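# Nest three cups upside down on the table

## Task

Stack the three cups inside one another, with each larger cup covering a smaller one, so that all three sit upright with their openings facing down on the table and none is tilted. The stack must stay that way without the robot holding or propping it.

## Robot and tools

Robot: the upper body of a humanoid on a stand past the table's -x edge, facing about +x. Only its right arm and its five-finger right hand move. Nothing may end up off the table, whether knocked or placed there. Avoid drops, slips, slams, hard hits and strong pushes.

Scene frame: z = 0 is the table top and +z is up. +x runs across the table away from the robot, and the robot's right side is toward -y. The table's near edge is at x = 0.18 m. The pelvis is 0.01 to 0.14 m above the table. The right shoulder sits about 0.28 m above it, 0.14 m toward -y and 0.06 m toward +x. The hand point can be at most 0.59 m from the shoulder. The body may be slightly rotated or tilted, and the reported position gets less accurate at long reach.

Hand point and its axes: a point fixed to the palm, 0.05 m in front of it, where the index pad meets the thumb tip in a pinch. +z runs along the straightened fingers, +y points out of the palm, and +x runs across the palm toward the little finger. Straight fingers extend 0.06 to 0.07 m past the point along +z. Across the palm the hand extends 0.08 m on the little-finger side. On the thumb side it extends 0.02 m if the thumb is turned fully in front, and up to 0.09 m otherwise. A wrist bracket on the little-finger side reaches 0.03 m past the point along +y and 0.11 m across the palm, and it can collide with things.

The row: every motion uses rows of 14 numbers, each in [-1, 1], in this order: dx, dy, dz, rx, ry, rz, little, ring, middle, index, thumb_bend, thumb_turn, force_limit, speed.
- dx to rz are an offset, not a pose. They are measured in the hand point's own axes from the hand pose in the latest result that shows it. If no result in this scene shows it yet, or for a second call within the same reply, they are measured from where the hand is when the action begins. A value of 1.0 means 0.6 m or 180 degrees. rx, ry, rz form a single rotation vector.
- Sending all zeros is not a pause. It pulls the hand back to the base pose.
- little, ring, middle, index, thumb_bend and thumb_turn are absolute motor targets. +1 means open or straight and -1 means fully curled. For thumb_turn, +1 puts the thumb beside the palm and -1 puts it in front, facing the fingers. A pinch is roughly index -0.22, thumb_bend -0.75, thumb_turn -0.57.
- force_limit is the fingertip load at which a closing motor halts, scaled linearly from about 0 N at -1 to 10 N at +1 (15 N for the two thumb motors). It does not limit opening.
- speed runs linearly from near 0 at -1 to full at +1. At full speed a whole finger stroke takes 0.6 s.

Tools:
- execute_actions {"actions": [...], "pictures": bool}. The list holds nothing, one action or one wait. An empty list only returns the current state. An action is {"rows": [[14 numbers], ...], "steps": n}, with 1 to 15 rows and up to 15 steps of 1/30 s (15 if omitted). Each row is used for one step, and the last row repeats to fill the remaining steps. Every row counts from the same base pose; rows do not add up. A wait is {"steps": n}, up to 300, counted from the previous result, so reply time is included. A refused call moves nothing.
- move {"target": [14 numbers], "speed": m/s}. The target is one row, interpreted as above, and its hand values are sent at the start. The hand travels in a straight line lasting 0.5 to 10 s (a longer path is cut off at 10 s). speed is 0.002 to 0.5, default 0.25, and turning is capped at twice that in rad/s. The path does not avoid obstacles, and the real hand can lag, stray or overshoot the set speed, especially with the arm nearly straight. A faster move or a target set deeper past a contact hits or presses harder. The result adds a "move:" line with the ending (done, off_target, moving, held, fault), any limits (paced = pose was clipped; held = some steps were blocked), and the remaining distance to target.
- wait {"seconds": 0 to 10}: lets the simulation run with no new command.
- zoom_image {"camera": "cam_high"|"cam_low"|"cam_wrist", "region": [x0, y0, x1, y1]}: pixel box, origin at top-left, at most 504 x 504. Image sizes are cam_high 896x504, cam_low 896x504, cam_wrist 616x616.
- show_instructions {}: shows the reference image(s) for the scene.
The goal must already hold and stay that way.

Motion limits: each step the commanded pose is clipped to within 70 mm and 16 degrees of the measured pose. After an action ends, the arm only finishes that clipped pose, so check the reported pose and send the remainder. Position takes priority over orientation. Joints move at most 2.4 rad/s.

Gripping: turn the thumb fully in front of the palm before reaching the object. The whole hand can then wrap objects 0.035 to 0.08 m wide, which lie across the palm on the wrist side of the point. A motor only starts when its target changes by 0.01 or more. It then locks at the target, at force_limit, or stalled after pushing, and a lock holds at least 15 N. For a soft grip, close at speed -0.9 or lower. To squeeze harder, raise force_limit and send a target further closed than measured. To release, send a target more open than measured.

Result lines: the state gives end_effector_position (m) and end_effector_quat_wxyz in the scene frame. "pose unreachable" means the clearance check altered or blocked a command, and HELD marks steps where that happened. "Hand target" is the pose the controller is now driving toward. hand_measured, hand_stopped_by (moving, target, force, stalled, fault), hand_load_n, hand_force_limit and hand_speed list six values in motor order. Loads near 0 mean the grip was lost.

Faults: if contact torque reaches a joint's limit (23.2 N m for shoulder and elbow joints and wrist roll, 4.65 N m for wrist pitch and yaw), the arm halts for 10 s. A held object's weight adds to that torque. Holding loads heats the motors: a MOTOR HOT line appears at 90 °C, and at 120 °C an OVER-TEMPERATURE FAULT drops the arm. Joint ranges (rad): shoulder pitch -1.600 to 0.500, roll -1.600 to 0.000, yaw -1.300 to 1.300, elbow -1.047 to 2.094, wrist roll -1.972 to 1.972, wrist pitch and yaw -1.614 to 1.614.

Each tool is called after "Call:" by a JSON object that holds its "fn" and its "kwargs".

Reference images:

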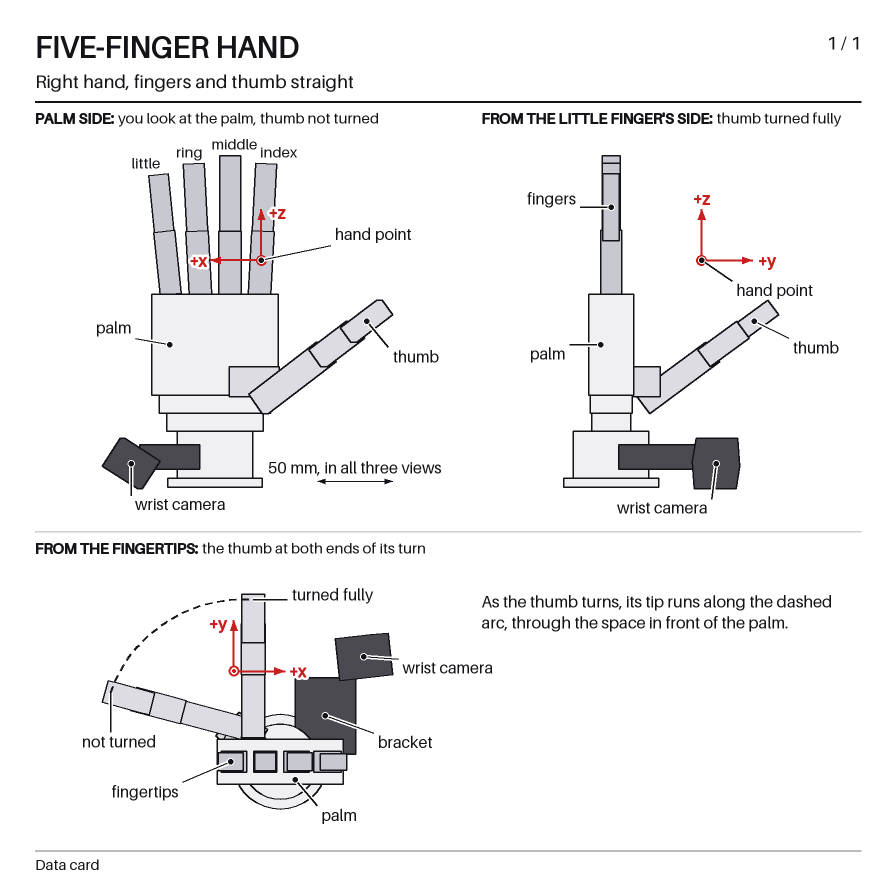

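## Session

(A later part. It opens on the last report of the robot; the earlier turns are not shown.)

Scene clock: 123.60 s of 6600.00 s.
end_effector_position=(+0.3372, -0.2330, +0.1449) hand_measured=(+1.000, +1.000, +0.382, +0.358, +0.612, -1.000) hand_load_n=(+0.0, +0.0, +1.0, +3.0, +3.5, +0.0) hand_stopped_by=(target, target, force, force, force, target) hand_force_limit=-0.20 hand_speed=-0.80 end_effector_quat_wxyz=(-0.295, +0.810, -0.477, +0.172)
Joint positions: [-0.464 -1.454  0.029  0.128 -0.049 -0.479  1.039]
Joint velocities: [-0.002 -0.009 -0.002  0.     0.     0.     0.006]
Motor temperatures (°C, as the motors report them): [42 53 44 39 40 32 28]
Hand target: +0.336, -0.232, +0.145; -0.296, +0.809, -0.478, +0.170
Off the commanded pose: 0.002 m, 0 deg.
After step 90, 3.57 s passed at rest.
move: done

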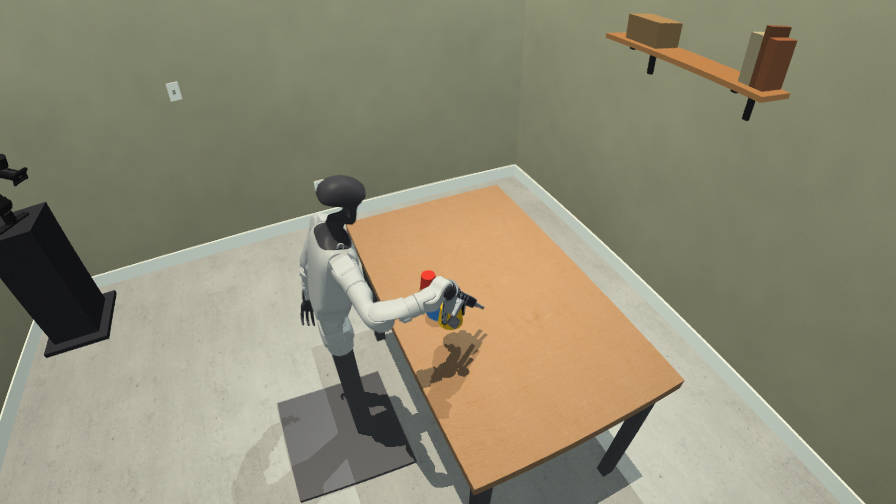

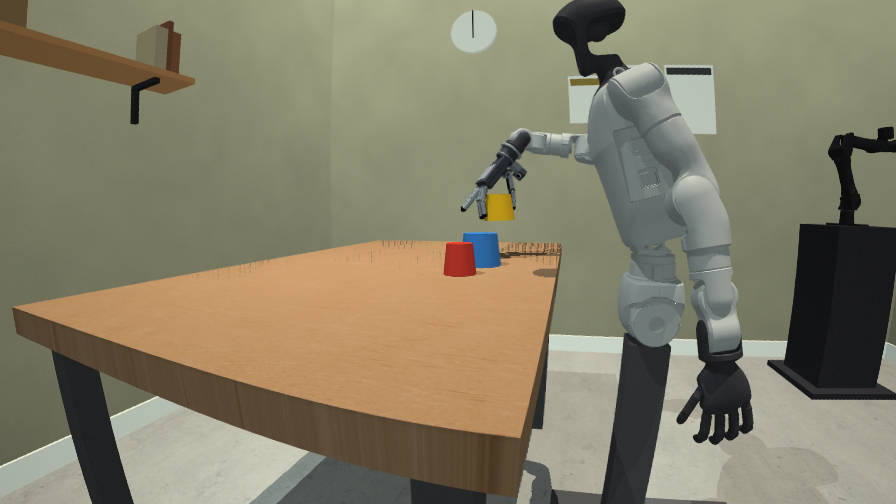

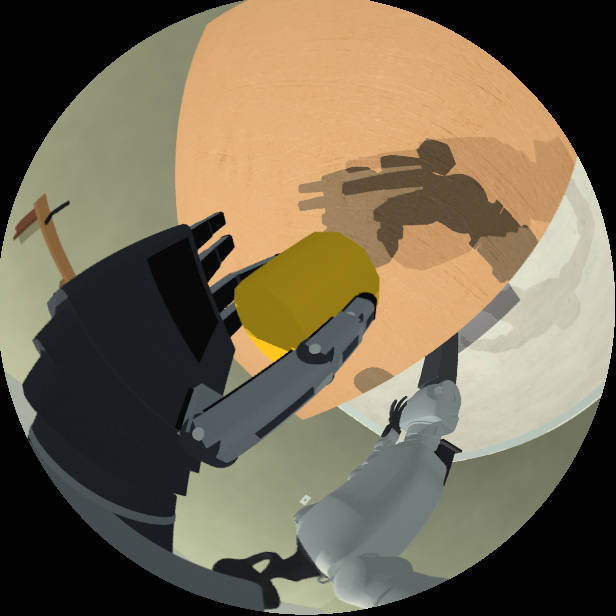

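Call:
{"fn": "move", "kwargs": {"target": [-0.307,-0.150,0.126,0,-0.071,-0.085,1,1,-0.55,-0.55,-0.2,-1,-0.1,-0.9], "speed": 0.15}}

Call:
{"fn": "zoom_image", "kwargs": {"camera": "cam_high", "region": [370, 220, 510, 340]}}

Call:
{"fn": "zoom_image", "kwargs": {"camera": "cam_low", "region": [400, 130, 580, 290]}}

Scene clock: 137.67 s of 6600.00 s.
end_effector_position=(+0.3499, -0.0202, +0.1429) hand_measured=(+1.000, +1.000, -0.550, +0.348, +0.608, -1.000) hand_load_n=(+0.0, +0.0, +0.0, +0.0, +0.0, +0.0) hand_stopped_by=(target, target, target, force, force, target) hand_force_limit=-0.10 hand_speed=-0.90 end_effector_quat_wxyz=(-0.317, +0.881, -0.332, +0.115)
Joint positions: [-1.195 -0.828  0.629 -0.187 -0.346  0.118  1.257]
Joint velocities: [-0.005  0.002  0.     0.002 -0.003  0.     0.   ]
Motor temperatures (°C, as the motors report them): [44 51 44 39 40 32 28]
Hand target: +0.351, -0.022, +0.143; -0.314, +0.881, -0.334, +0.118
Off the commanded pose: 0.006 m, 1 deg.
After step 90, 5.23 s passed at rest.
move: off_target

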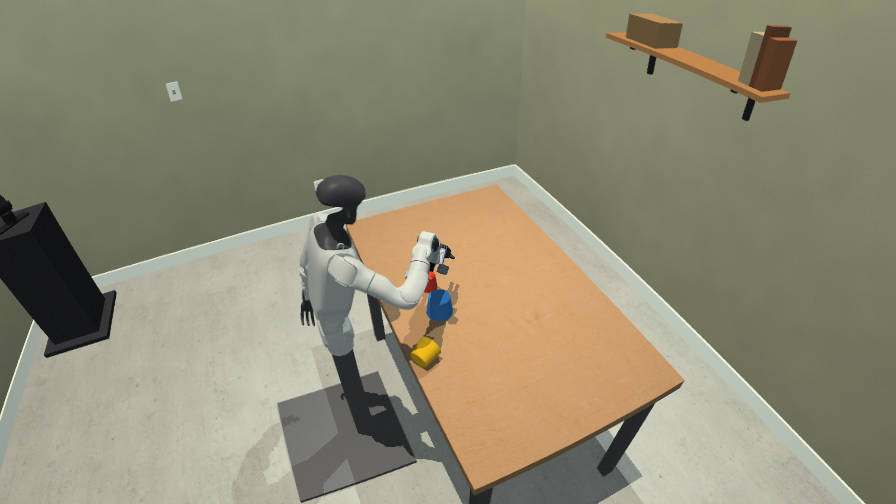

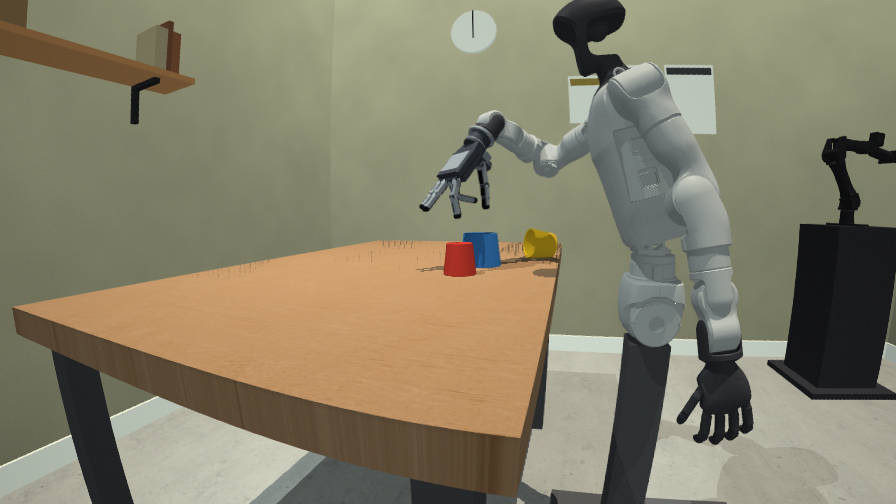

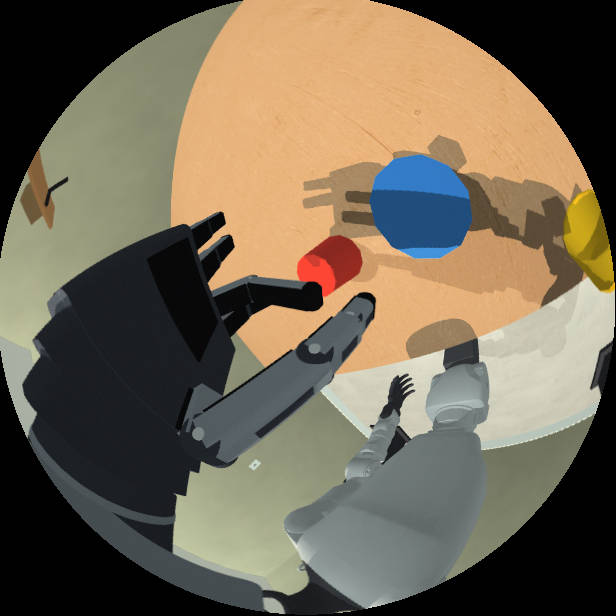

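Region (370, 220, 510, 340) of cam_high's 896x504 image, scaled by 3.600, with more detail than that image has; it fills the top 432 rows of this view, and the rest is white.

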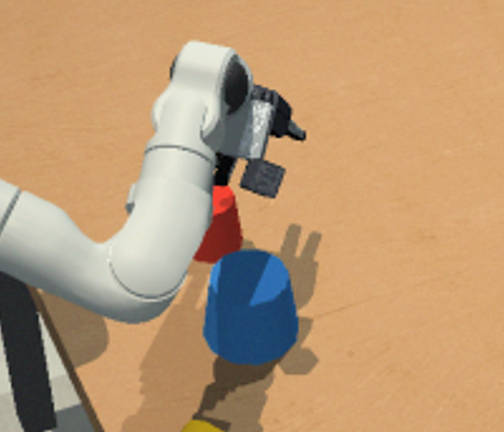

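Region (400, 130, 580, 290) of cam_low's 896x504 image, scaled by 2.800, with more detail than that image has.

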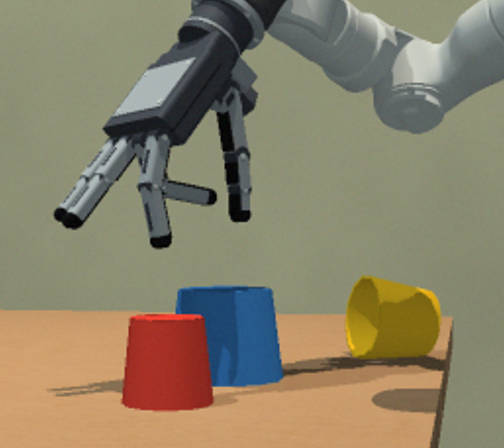

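Call:
{"fn": "zoom_image", "kwargs": {"camera": "cam_high", "region": [380, 300, 480, 390]}}

Call:
{"fn": "execute_actions", "kwargs": {"actions": []}}

Region (380, 300, 480, 390) of cam_high's 896x504 image, scaled by 5.040, with more detail than that image has; it fills the top 454 rows of this view, and the rest is white.

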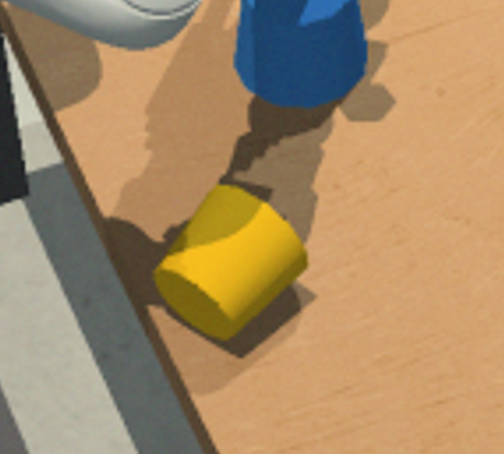

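Scene clock: 142.10 s of 6600.00 s.
end_effector_position=(+0.3499, -0.0202, +0.1429) hand_measured=(+1.000, +1.000, -0.550, +0.348, +0.608, -1.000) hand_load_n=(+0.0, +0.0, +0.0, +0.0, +0.0, +0.0) hand_stopped_by=(target, target, target, force, force, target) hand_force_limit=-0.10 hand_speed=-0.90 end_effector_quat_wxyz=(-0.317, +0.881, -0.332, +0.115)
Joint positions: [-1.195 -0.828  0.629 -0.187 -0.346  0.118  1.257]
Joint velocities: [ 0.    -0.002 -0.008  0.    -0.005  0.     0.   ]
Motor temperatures (°C, as the motors report them): [45 50 44 39 40 32 28]
Hand target: +0.351, -0.022, +0.143; -0.314, +0.881, -0.334, +0.118
Off the commanded pose: 0.006 m, 1 deg.
Steps of this call (steps 1 to 90: nothing new was sent; then 1.43 s passed at rest). Readings (end_effector_position | what the end effector reports):
1: (+0.3499, -0.0202, +0.1429) | hand_measured=(+1.000, +1.000, -0.550, +0.348, +0.608, -1.000) hand_load_n=(+0.0, +0.0, +0.0, +0.0, +0.0, +0.0) hand_stopped_by=(target, target, target, force, force, target) hand_force_limit=-0.10 hand_speed=-0.90
2: (+0.3499, -0.0202, +0.1429) | hand_measured=(+1.000, +1.000, -0.550, +0.348, +0.608, -1.000) hand_load_n=(+0.0, +0.0, +0.0, +0.0, +0.0, +0.0) hand_stopped_by=(target, target, target, force, force, target) hand_force_limit=-0.10 hand_speed=-0.90
4: (+0.3499, -0.0202, +0.1429) | hand_measured=(+1.000, +1.000, -0.550, +0.348, +0.608, -1.000) hand_load_n=(+0.0, +0.0, +0.0, +0.0, +0.0, +0.0) hand_stopped_by=(target, target, target, force, force, target) hand_force_limit=-0.10 hand_speed=-0.90
8: (+0.3499, -0.0202, +0.1429) | hand_measured=(+1.000, +1.000, -0.550, +0.348, +0.608, -1.000) hand_load_n=(+0.0, +0.0, +0.0, +0.0, +0.0, +0.0) hand_stopped_by=(target, target, target, force, force, target) hand_force_limit=-0.10 hand_speed=-0.90
90: the state above

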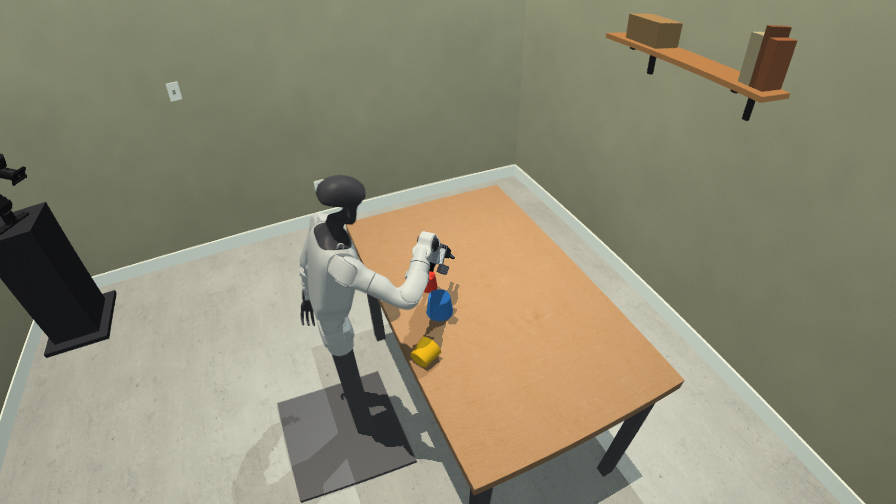

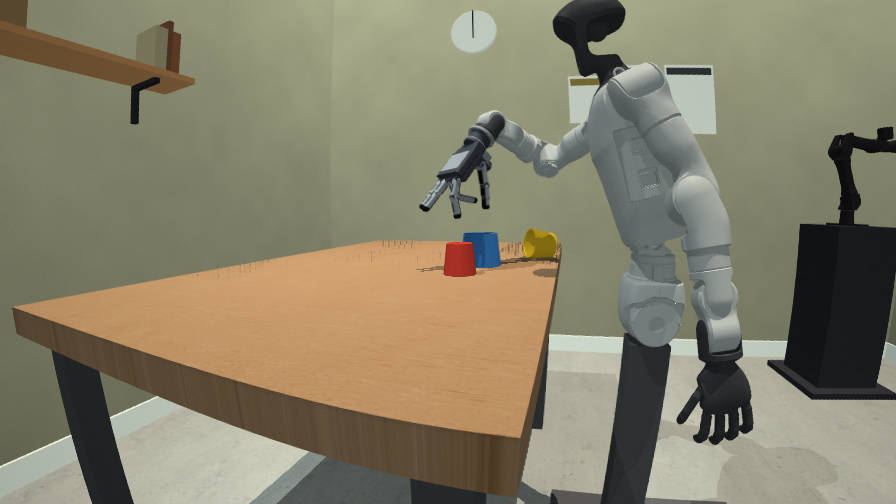

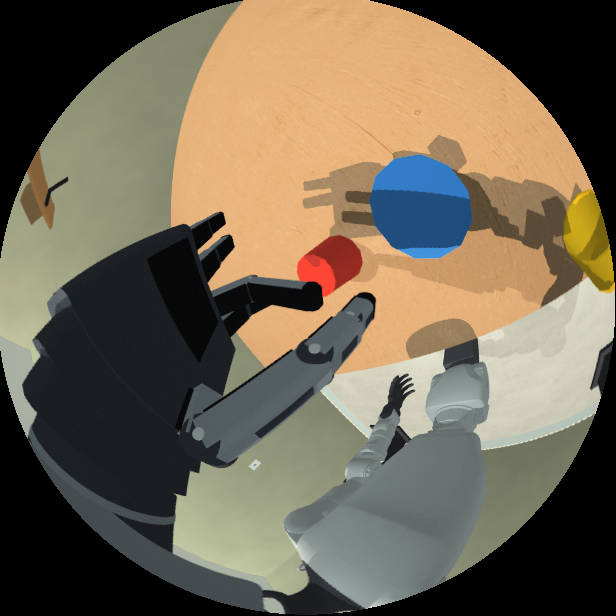

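Call:
{"fn": "move", "kwargs": {"target": [0.146,0.400,-0.302,0.045,0.400,0.402,1,1,1,1,1,-1,-0.2,1], "speed": 0.25}}

Call:
{"fn": "zoom_image", "kwargs": {"camera": "cam_high", "region": [360, 280, 500, 400]}}

Call:
{"fn": "zoom_image", "kwargs": {"camera": "cam_low", "region": [460, 130, 620, 290]}}

Scene clock: 173.90 s of 6600.00 s.
end_effector_position=(+0.2225, -0.2904, +0.1185) hand_measured=(+1.000, +1.000, +1.000, +1.000, +1.000, -1.000) hand_load_n=(+0.0, +0.0, +0.0, +0.0, +0.0, +0.0) hand_stopped_by=(target, target, target, target, target, target) hand_force_limit=-0.20 hand_speed=1.00 end_effector_quat_wxyz=(+0.163, -0.310, +0.863, -0.364)
Joint positions: [ 0.433 -1.09  -0.167 -1.053 -1.495  1.613  1.631]
Joint velocities: [-0.003  0.     0.026  0.005 -0.048  0.013  0.   ]
Motor temperatures (°C, as the motors report them): [48 47 44 39 40 32 28]
Hand target: +0.222, -0.290, +0.119; +0.163, -0.310, +0.863, -0.365
Off the commanded pose: 0.018 m, 6 deg.
joint sent to its limit — the command would take joint 4 (elbow) past its lower limit, joint 6 (wrist pitch) past its upper limit and joint 7 (wrist yaw) past its upper limit, so those joints were sent only as far as their limits.
After step 90, 24.70 s passed at rest.
move: off_target

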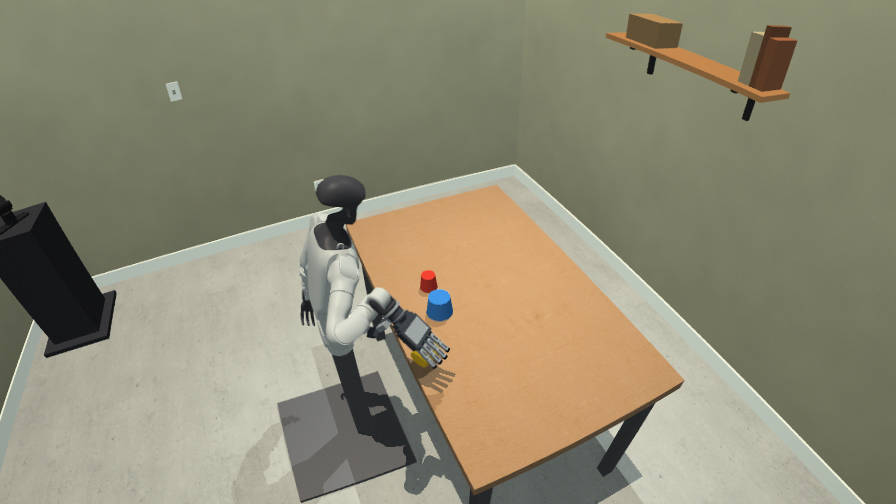

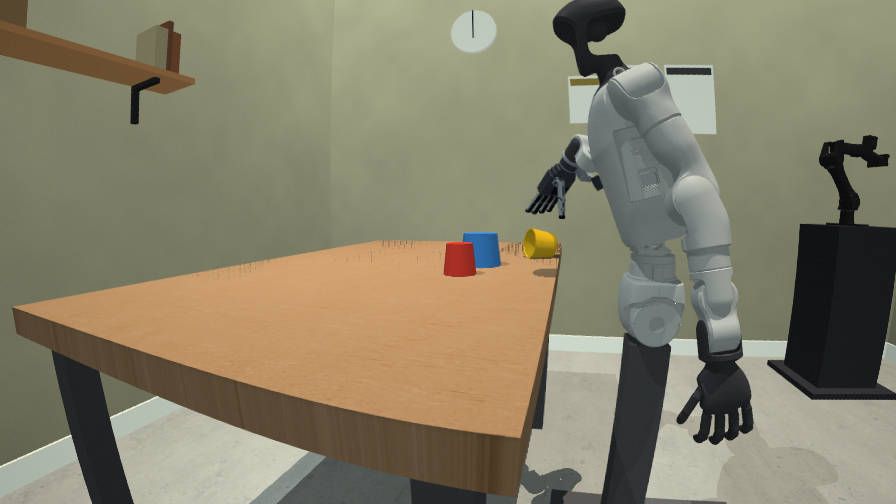

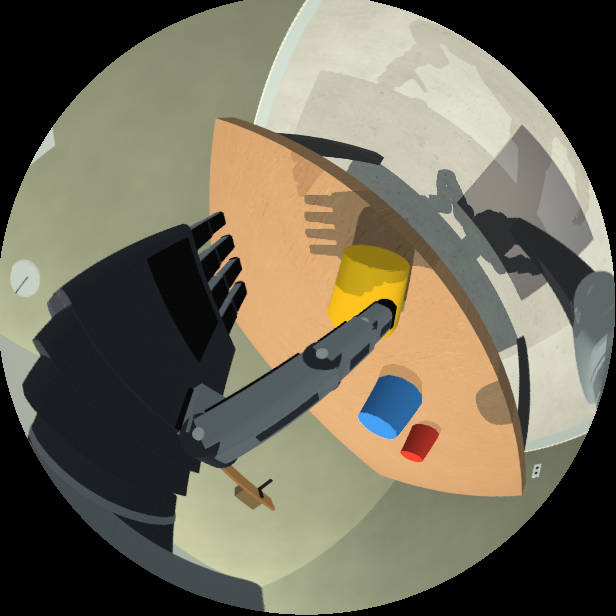

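Region (360, 280, 500, 400) of cam_high's 896x504 image, scaled by 3.600, with more detail than that image has; it fills the top 432 rows of this view, and the rest is white.

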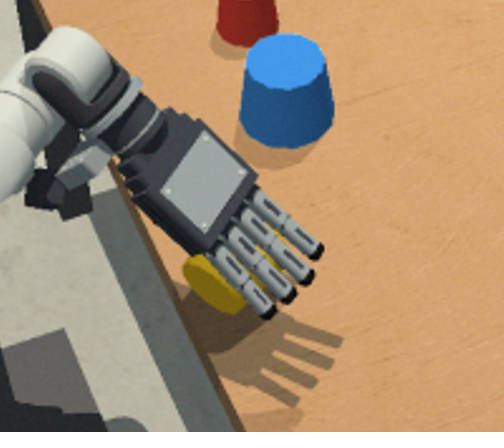

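Region (460, 130, 620, 290) of cam_low's 896x504 image, scaled by 3.150, with more detail than that image has.

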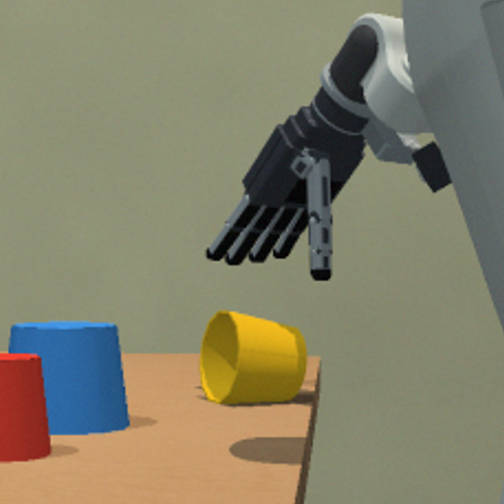

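Call:
{"fn": "move", "kwargs": {"target": [0.24,0.0,-0.03,0.067,-0.389,-0.280,1,1,1,1,1,1,-0.2,1], "speed": 0.2}}

Call:
{"fn": "zoom_image", "kwargs": {"camera": "cam_high", "region": [340, 280, 480, 400]}}

Scene clock: 205.50 s of 6600.00 s.
end_effector_position=(+0.1117, -0.3805, +0.1291) hand_measured=(+1.000, +1.000, +1.000, +1.000, +1.000, +1.000) hand_load_n=(+0.0, +0.0, +0.0, +0.0, +0.0, +0.0) hand_stopped_by=(target, target, target, target, target, target) hand_force_limit=-0.20 hand_speed=1.00 end_effector_quat_wxyz=(+0.452, -0.477, +0.642, -0.394)
Joint positions: [ 0.468 -0.697 -1.292  0.957  0.681 -1.611  1.631]
Joint velocities: [-0.006  0.017  0.009  0.003  0.002  0.     0.   ]
Motor temperatures (°C, as the motors report them): [42 48 43 39 40 32 28]
Hand target: +0.111, -0.381, +0.129; +0.452, -0.475, +0.643, -0.397
Off the commanded pose: 0.011 m, 48 deg; orientation clipped at the last step of the last action.
joint sent to its limit — the command would take joint 1 (shoulder pitch) past its upper limit, joint 3 (shoulder yaw) past its lower limit, joint 6 (wrist pitch) past its lower limit and joint 7 (wrist yaw) past its upper limit, so those joints were sent only as far as their limits.
After step 90, 23.80 s passed at rest.
move: off_target; limits=paced

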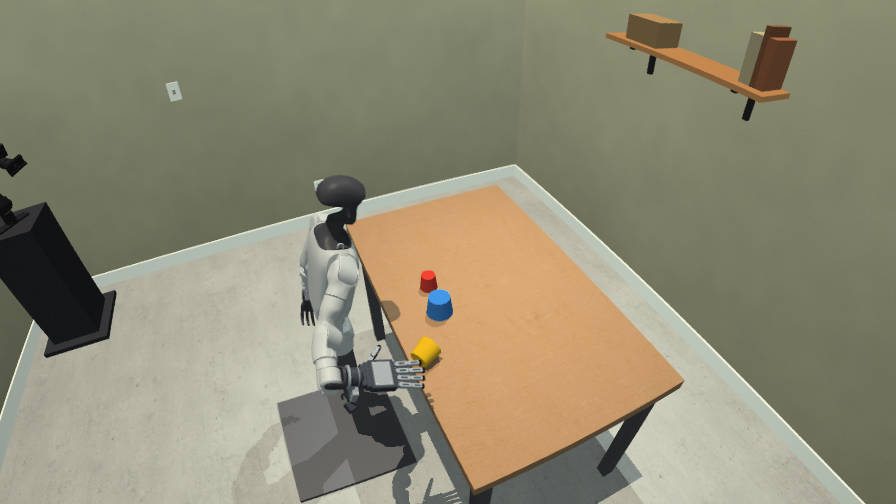

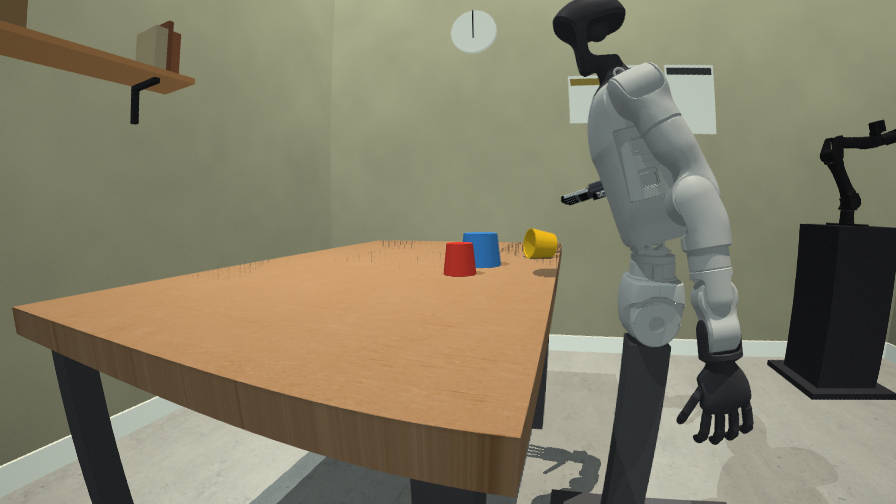

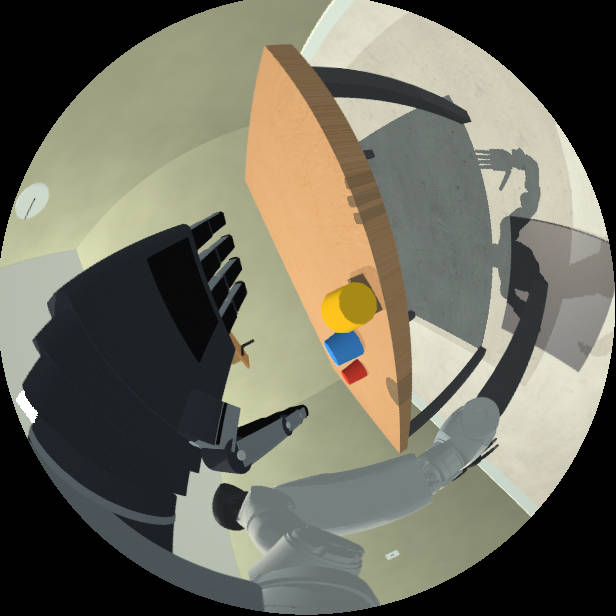

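Region (340, 280, 480, 400) of cam_high's 896x504 image, scaled by 3.600, with more detail than that image has; it fills the top 432 rows of this view, and the rest is white.

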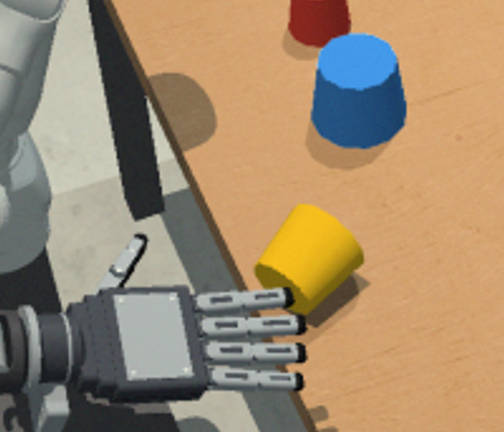

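Call:
{"fn": "move", "kwargs": {"target": [-0.157,-0.188,0.323,-0.201,-0.176,-0.192,1,1,1,1,1,-1,-0.2,1], "speed": 0.2}}

Scene clock: 223.83 s of 6600.00 s.
end_effector_position=(+0.3323, -0.3414, +0.2010) hand_measured=(+1.000, +1.000, +1.000, +1.000, +1.000, -1.000) hand_load_n=(+0.0, +0.0, +0.0, +0.0, +0.0, +0.0) hand_stopped_by=(target, target, target, target, target, target) hand_force_limit=-0.20 hand_speed=1.00 end_effector_quat_wxyz=(-0.274, +0.814, -0.457, +0.231)
Joint positions: [-1.275 -1.389  0.005  1.346 -0.329 -1.436  1.466]
Joint velocities: [-0.198  0.     0.04   0.196 -0.225 -0.108 -0.096]
Motor temperatures (°C, as the motors report them): [43 51 43 39 40 32 29]
Hand target: +0.332, -0.341, +0.200; -0.273, +0.815, -0.456, +0.229
Off the commanded pose: 0.013 m, 11 deg.
After step 90, 12.03 s passed at rest.
move: off_target

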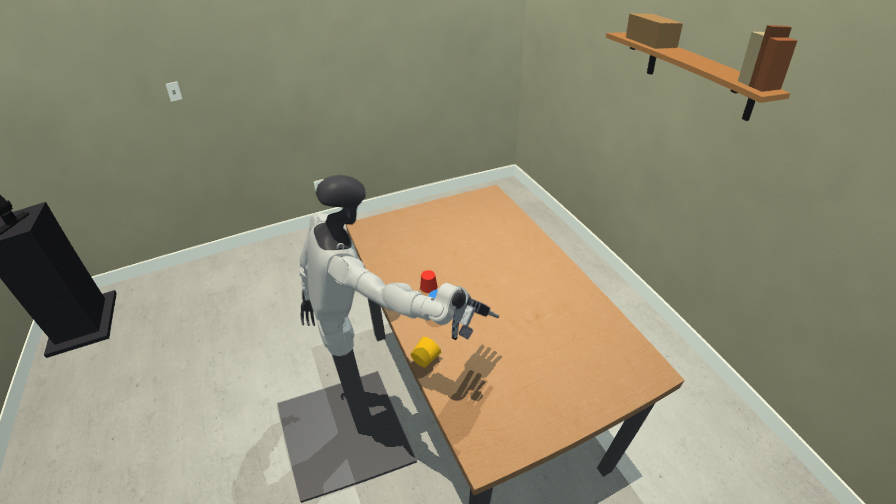

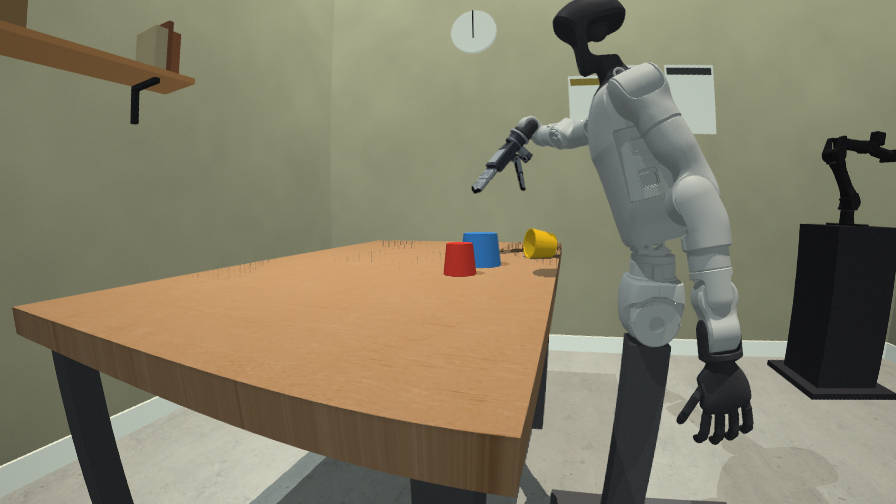

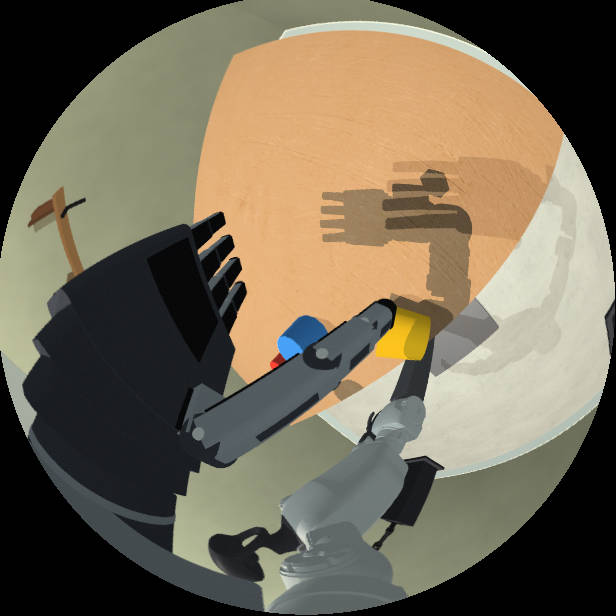

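Call:
{"fn": "move", "kwargs": {"target": [-0.183,0.148,0.020,-0.005,-0.060,-0.008,1,1,1,1,1,-1,-0.2,1], "speed": 0.2}}

Call:
{"fn": "zoom_image", "kwargs": {"camera": "cam_high", "region": [360, 280, 500, 400]}}

Call:
{"fn": "zoom_image", "kwargs": {"camera": "cam_low", "region": [460, 130, 620, 290]}}

Scene clock: 239.23 s of 6600.00 s.
end_effector_position=(+0.2357, -0.2842, +0.1206) hand_measured=(+1.000, +1.000, +1.000, +1.000, +1.000, -1.000) hand_load_n=(+0.0, +0.0, +0.0, +0.0, +0.0, +0.0) hand_stopped_by=(target, target, target, target, target, target) hand_force_limit=-0.20 hand_speed=1.00 end_effector_quat_wxyz=(-0.323, +0.820, -0.472, +0.003)
Joint positions: [-1.114 -1.46  -1.291  1.953 -1.938 -1.611  1.178]
Joint velocities: [ 0.009  0.003  0.    -0.018 -0.003  0.    -0.005]
Motor temperatures (°C, as the motors report them): [44 51 43 39 40 32 29]
Hand target: +0.234, -0.284, +0.120; -0.323, +0.821, -0.472, +0.002
Off the commanded pose: 0.004 m, 18 deg; orientation clipped at the last step of the last action.
joint sent to its limit — the command would take joint 3 (shoulder yaw) past its lower limit, joint 5 (wrist roll) past its lower limit and joint 6 (wrist pitch) past its lower limit, so those joints were sent only as far as their limits.
After step 90, 10.10 s passed at rest.
move: off_target; limits=paced

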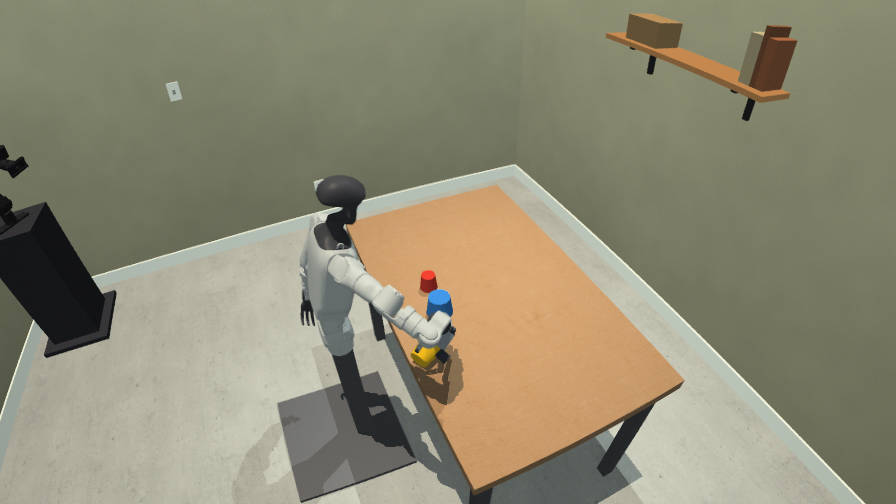

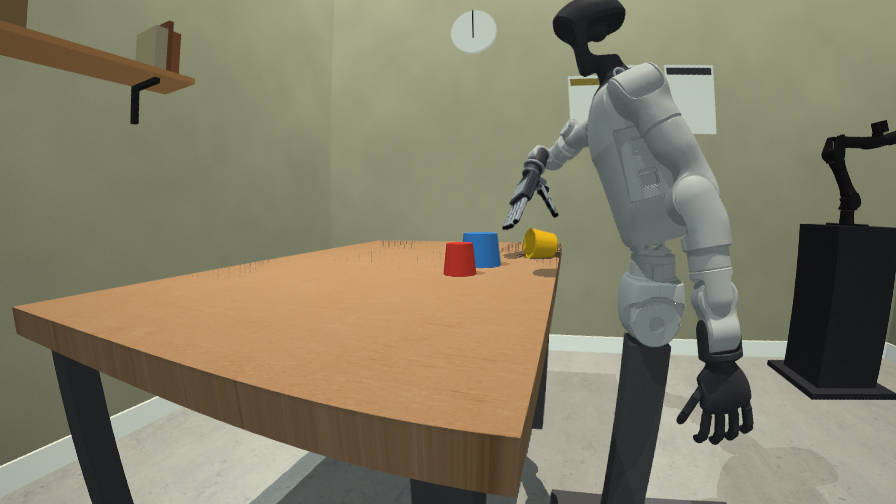

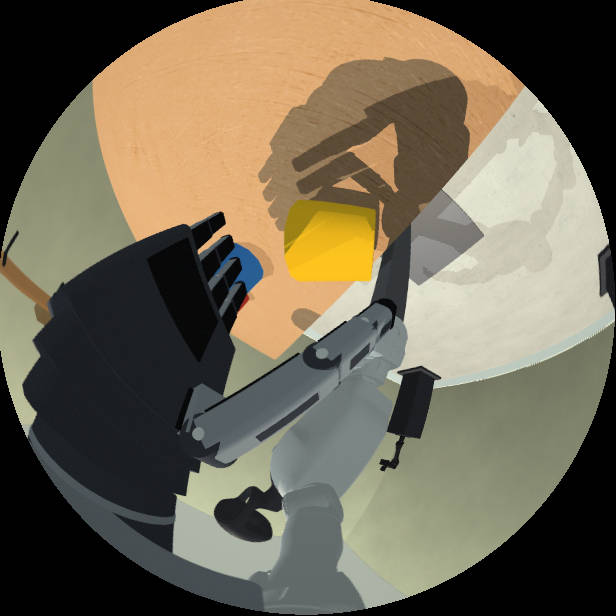

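Region (360, 280, 500, 400) of cam_high's 896x504 image, scaled by 3.600, with more detail than that image has; it fills the top 432 rows of this view, and the rest is white.

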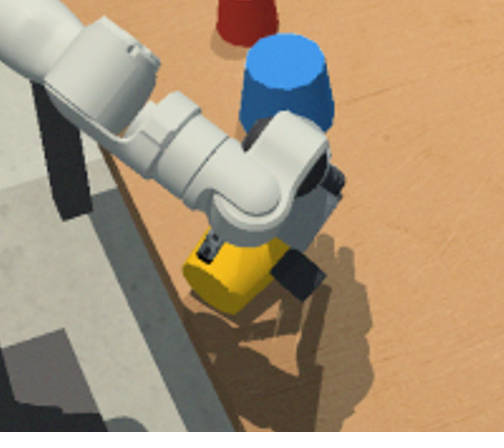

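Region (460, 130, 620, 290) of cam_low's 896x504 image, scaled by 3.150, with more detail than that image has.

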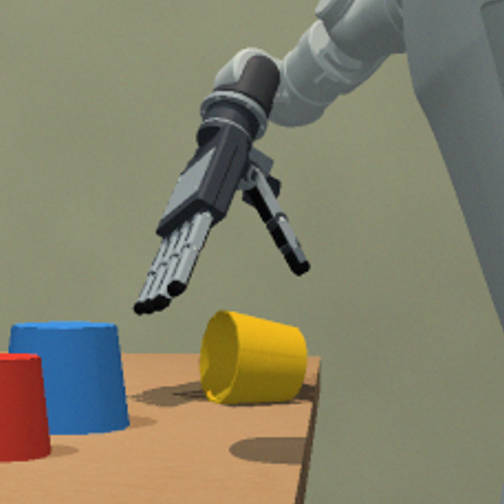

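Call:
{"fn": "move", "kwargs": {"target": [0.198,-0.413,0.035,0.174,0.249,0.105,1,1,1,1,1,-1,-0.2,1], "speed": 0.25}}

Scene clock: 254.00 s of 6600.00 s.
end_effector_position=(+0.4975, -0.2715, +0.2005) hand_measured=(+1.000, +1.000, +1.000, +1.000, +1.000, -1.000) hand_load_n=(+0.0, +0.0, +0.0, +0.0, +0.0, +0.0) hand_stopped_by=(target, target, target, target, target, target) hand_force_limit=-0.20 hand_speed=1.00 end_effector_quat_wxyz=(+0.333, -0.560, +0.662, -0.371)
Joint positions: [-1.338 -0.445 -1.005  0.453 -1.791 -0.592  1.186]
Joint velocities: [-0.017 -0.002 -0.002  0.012  0.     0.     0.   ]
Motor temperatures (°C, as the motors report them): [45 52 43 39 40 32 29]
Hand target: +0.498, -0.272, +0.201; +0.331, -0.560, +0.662, -0.373
Off the commanded pose: 0.008 m, 2 deg.
After step 90, 8.03 s passed at rest.
move: off_target

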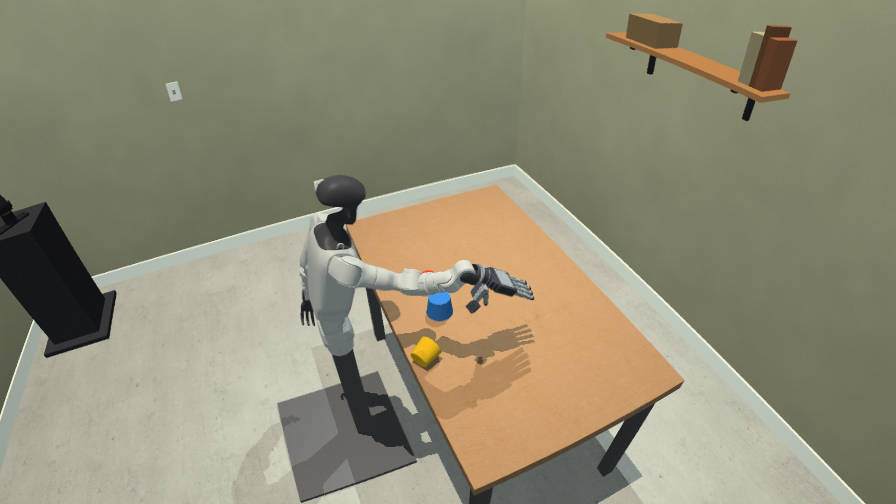

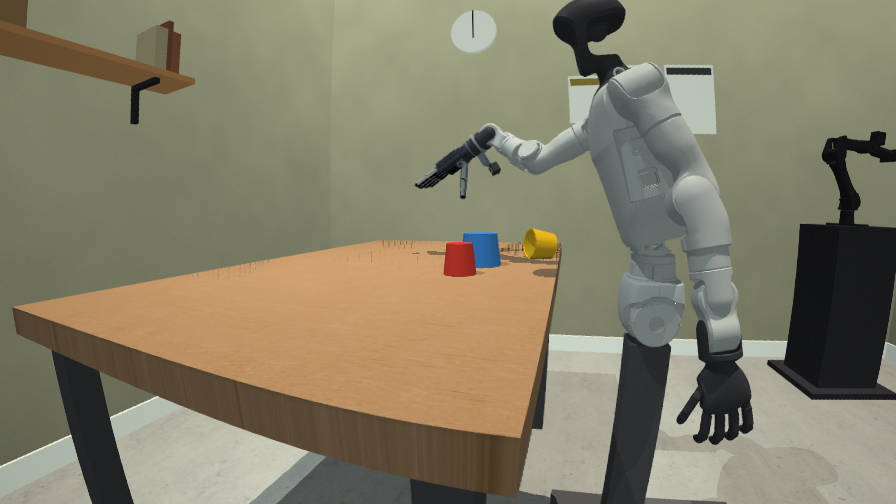

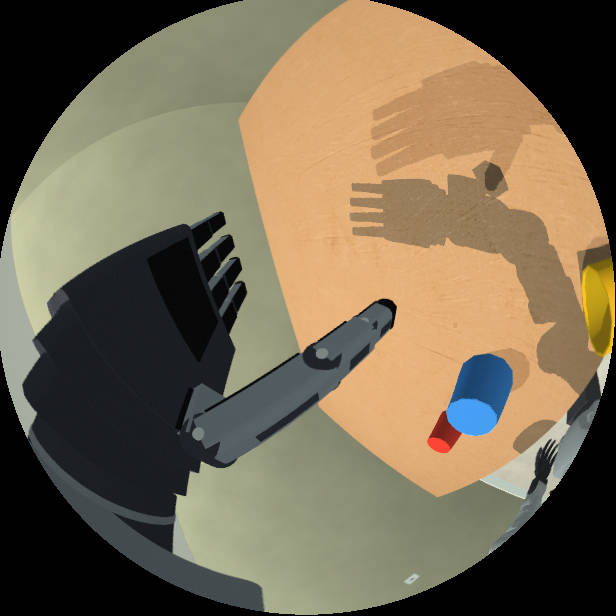

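Call:
{"fn": "move", "kwargs": {"target": [-0.236,0.146,-0.252,-0.101,-0.257,-0.215,1,1,1,1,1,-1,-0.2,1], "speed": 0.25}}

Scene clock: 262.53 s of 6600.00 s.
end_effector_position=(+0.3422, -0.1048, +0.2002) hand_measured=(+1.000, +1.000, +1.000, +1.000, +1.000, -1.000) hand_load_n=(+0.0, +0.0, +0.0, +0.0, +0.0, +0.0) hand_stopped_by=(target, target, target, target, target, target) hand_force_limit=-0.20 hand_speed=1.00 end_effector_quat_wxyz=(-0.324, +0.889, -0.308, +0.097)
Joint positions: [-1.117 -0.916  0.122  0.02  -0.155 -0.329  1.633]
Joint velocities: [0.008 0.    0.002 0.005 0.012 0.002 0.   ]
Motor temperatures (°C, as the motors report them): [48 51 43 40 40 32 29]
Hand target: +0.341, -0.105, +0.199; -0.323, +0.890, -0.308, +0.096
Off the commanded pose: 0.006 m, 2 deg.
joint sent to its limit — the command would take joint 7 (wrist yaw) past its upper limit, so that joint was sent only as far as its limit.
After step 90, 2.97 s passed at rest.
move: off_target

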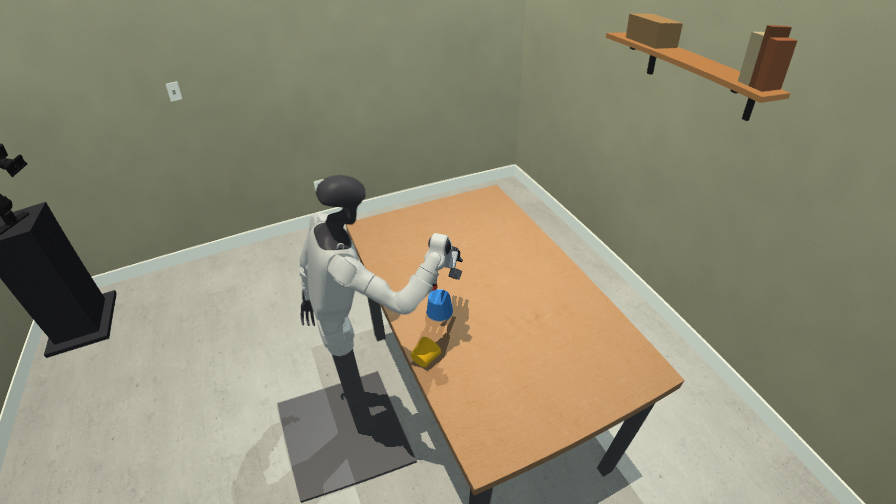

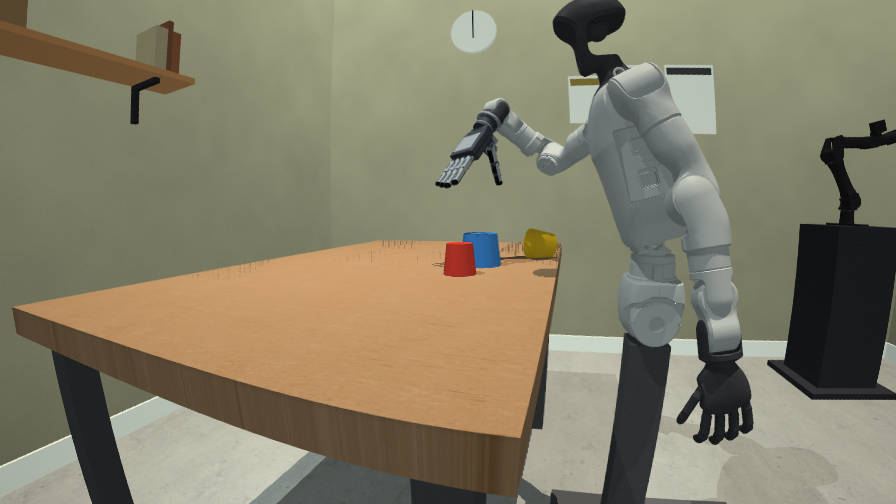

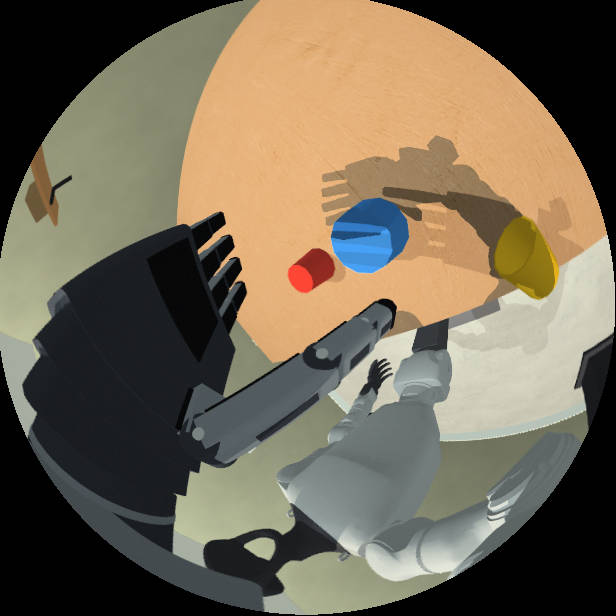

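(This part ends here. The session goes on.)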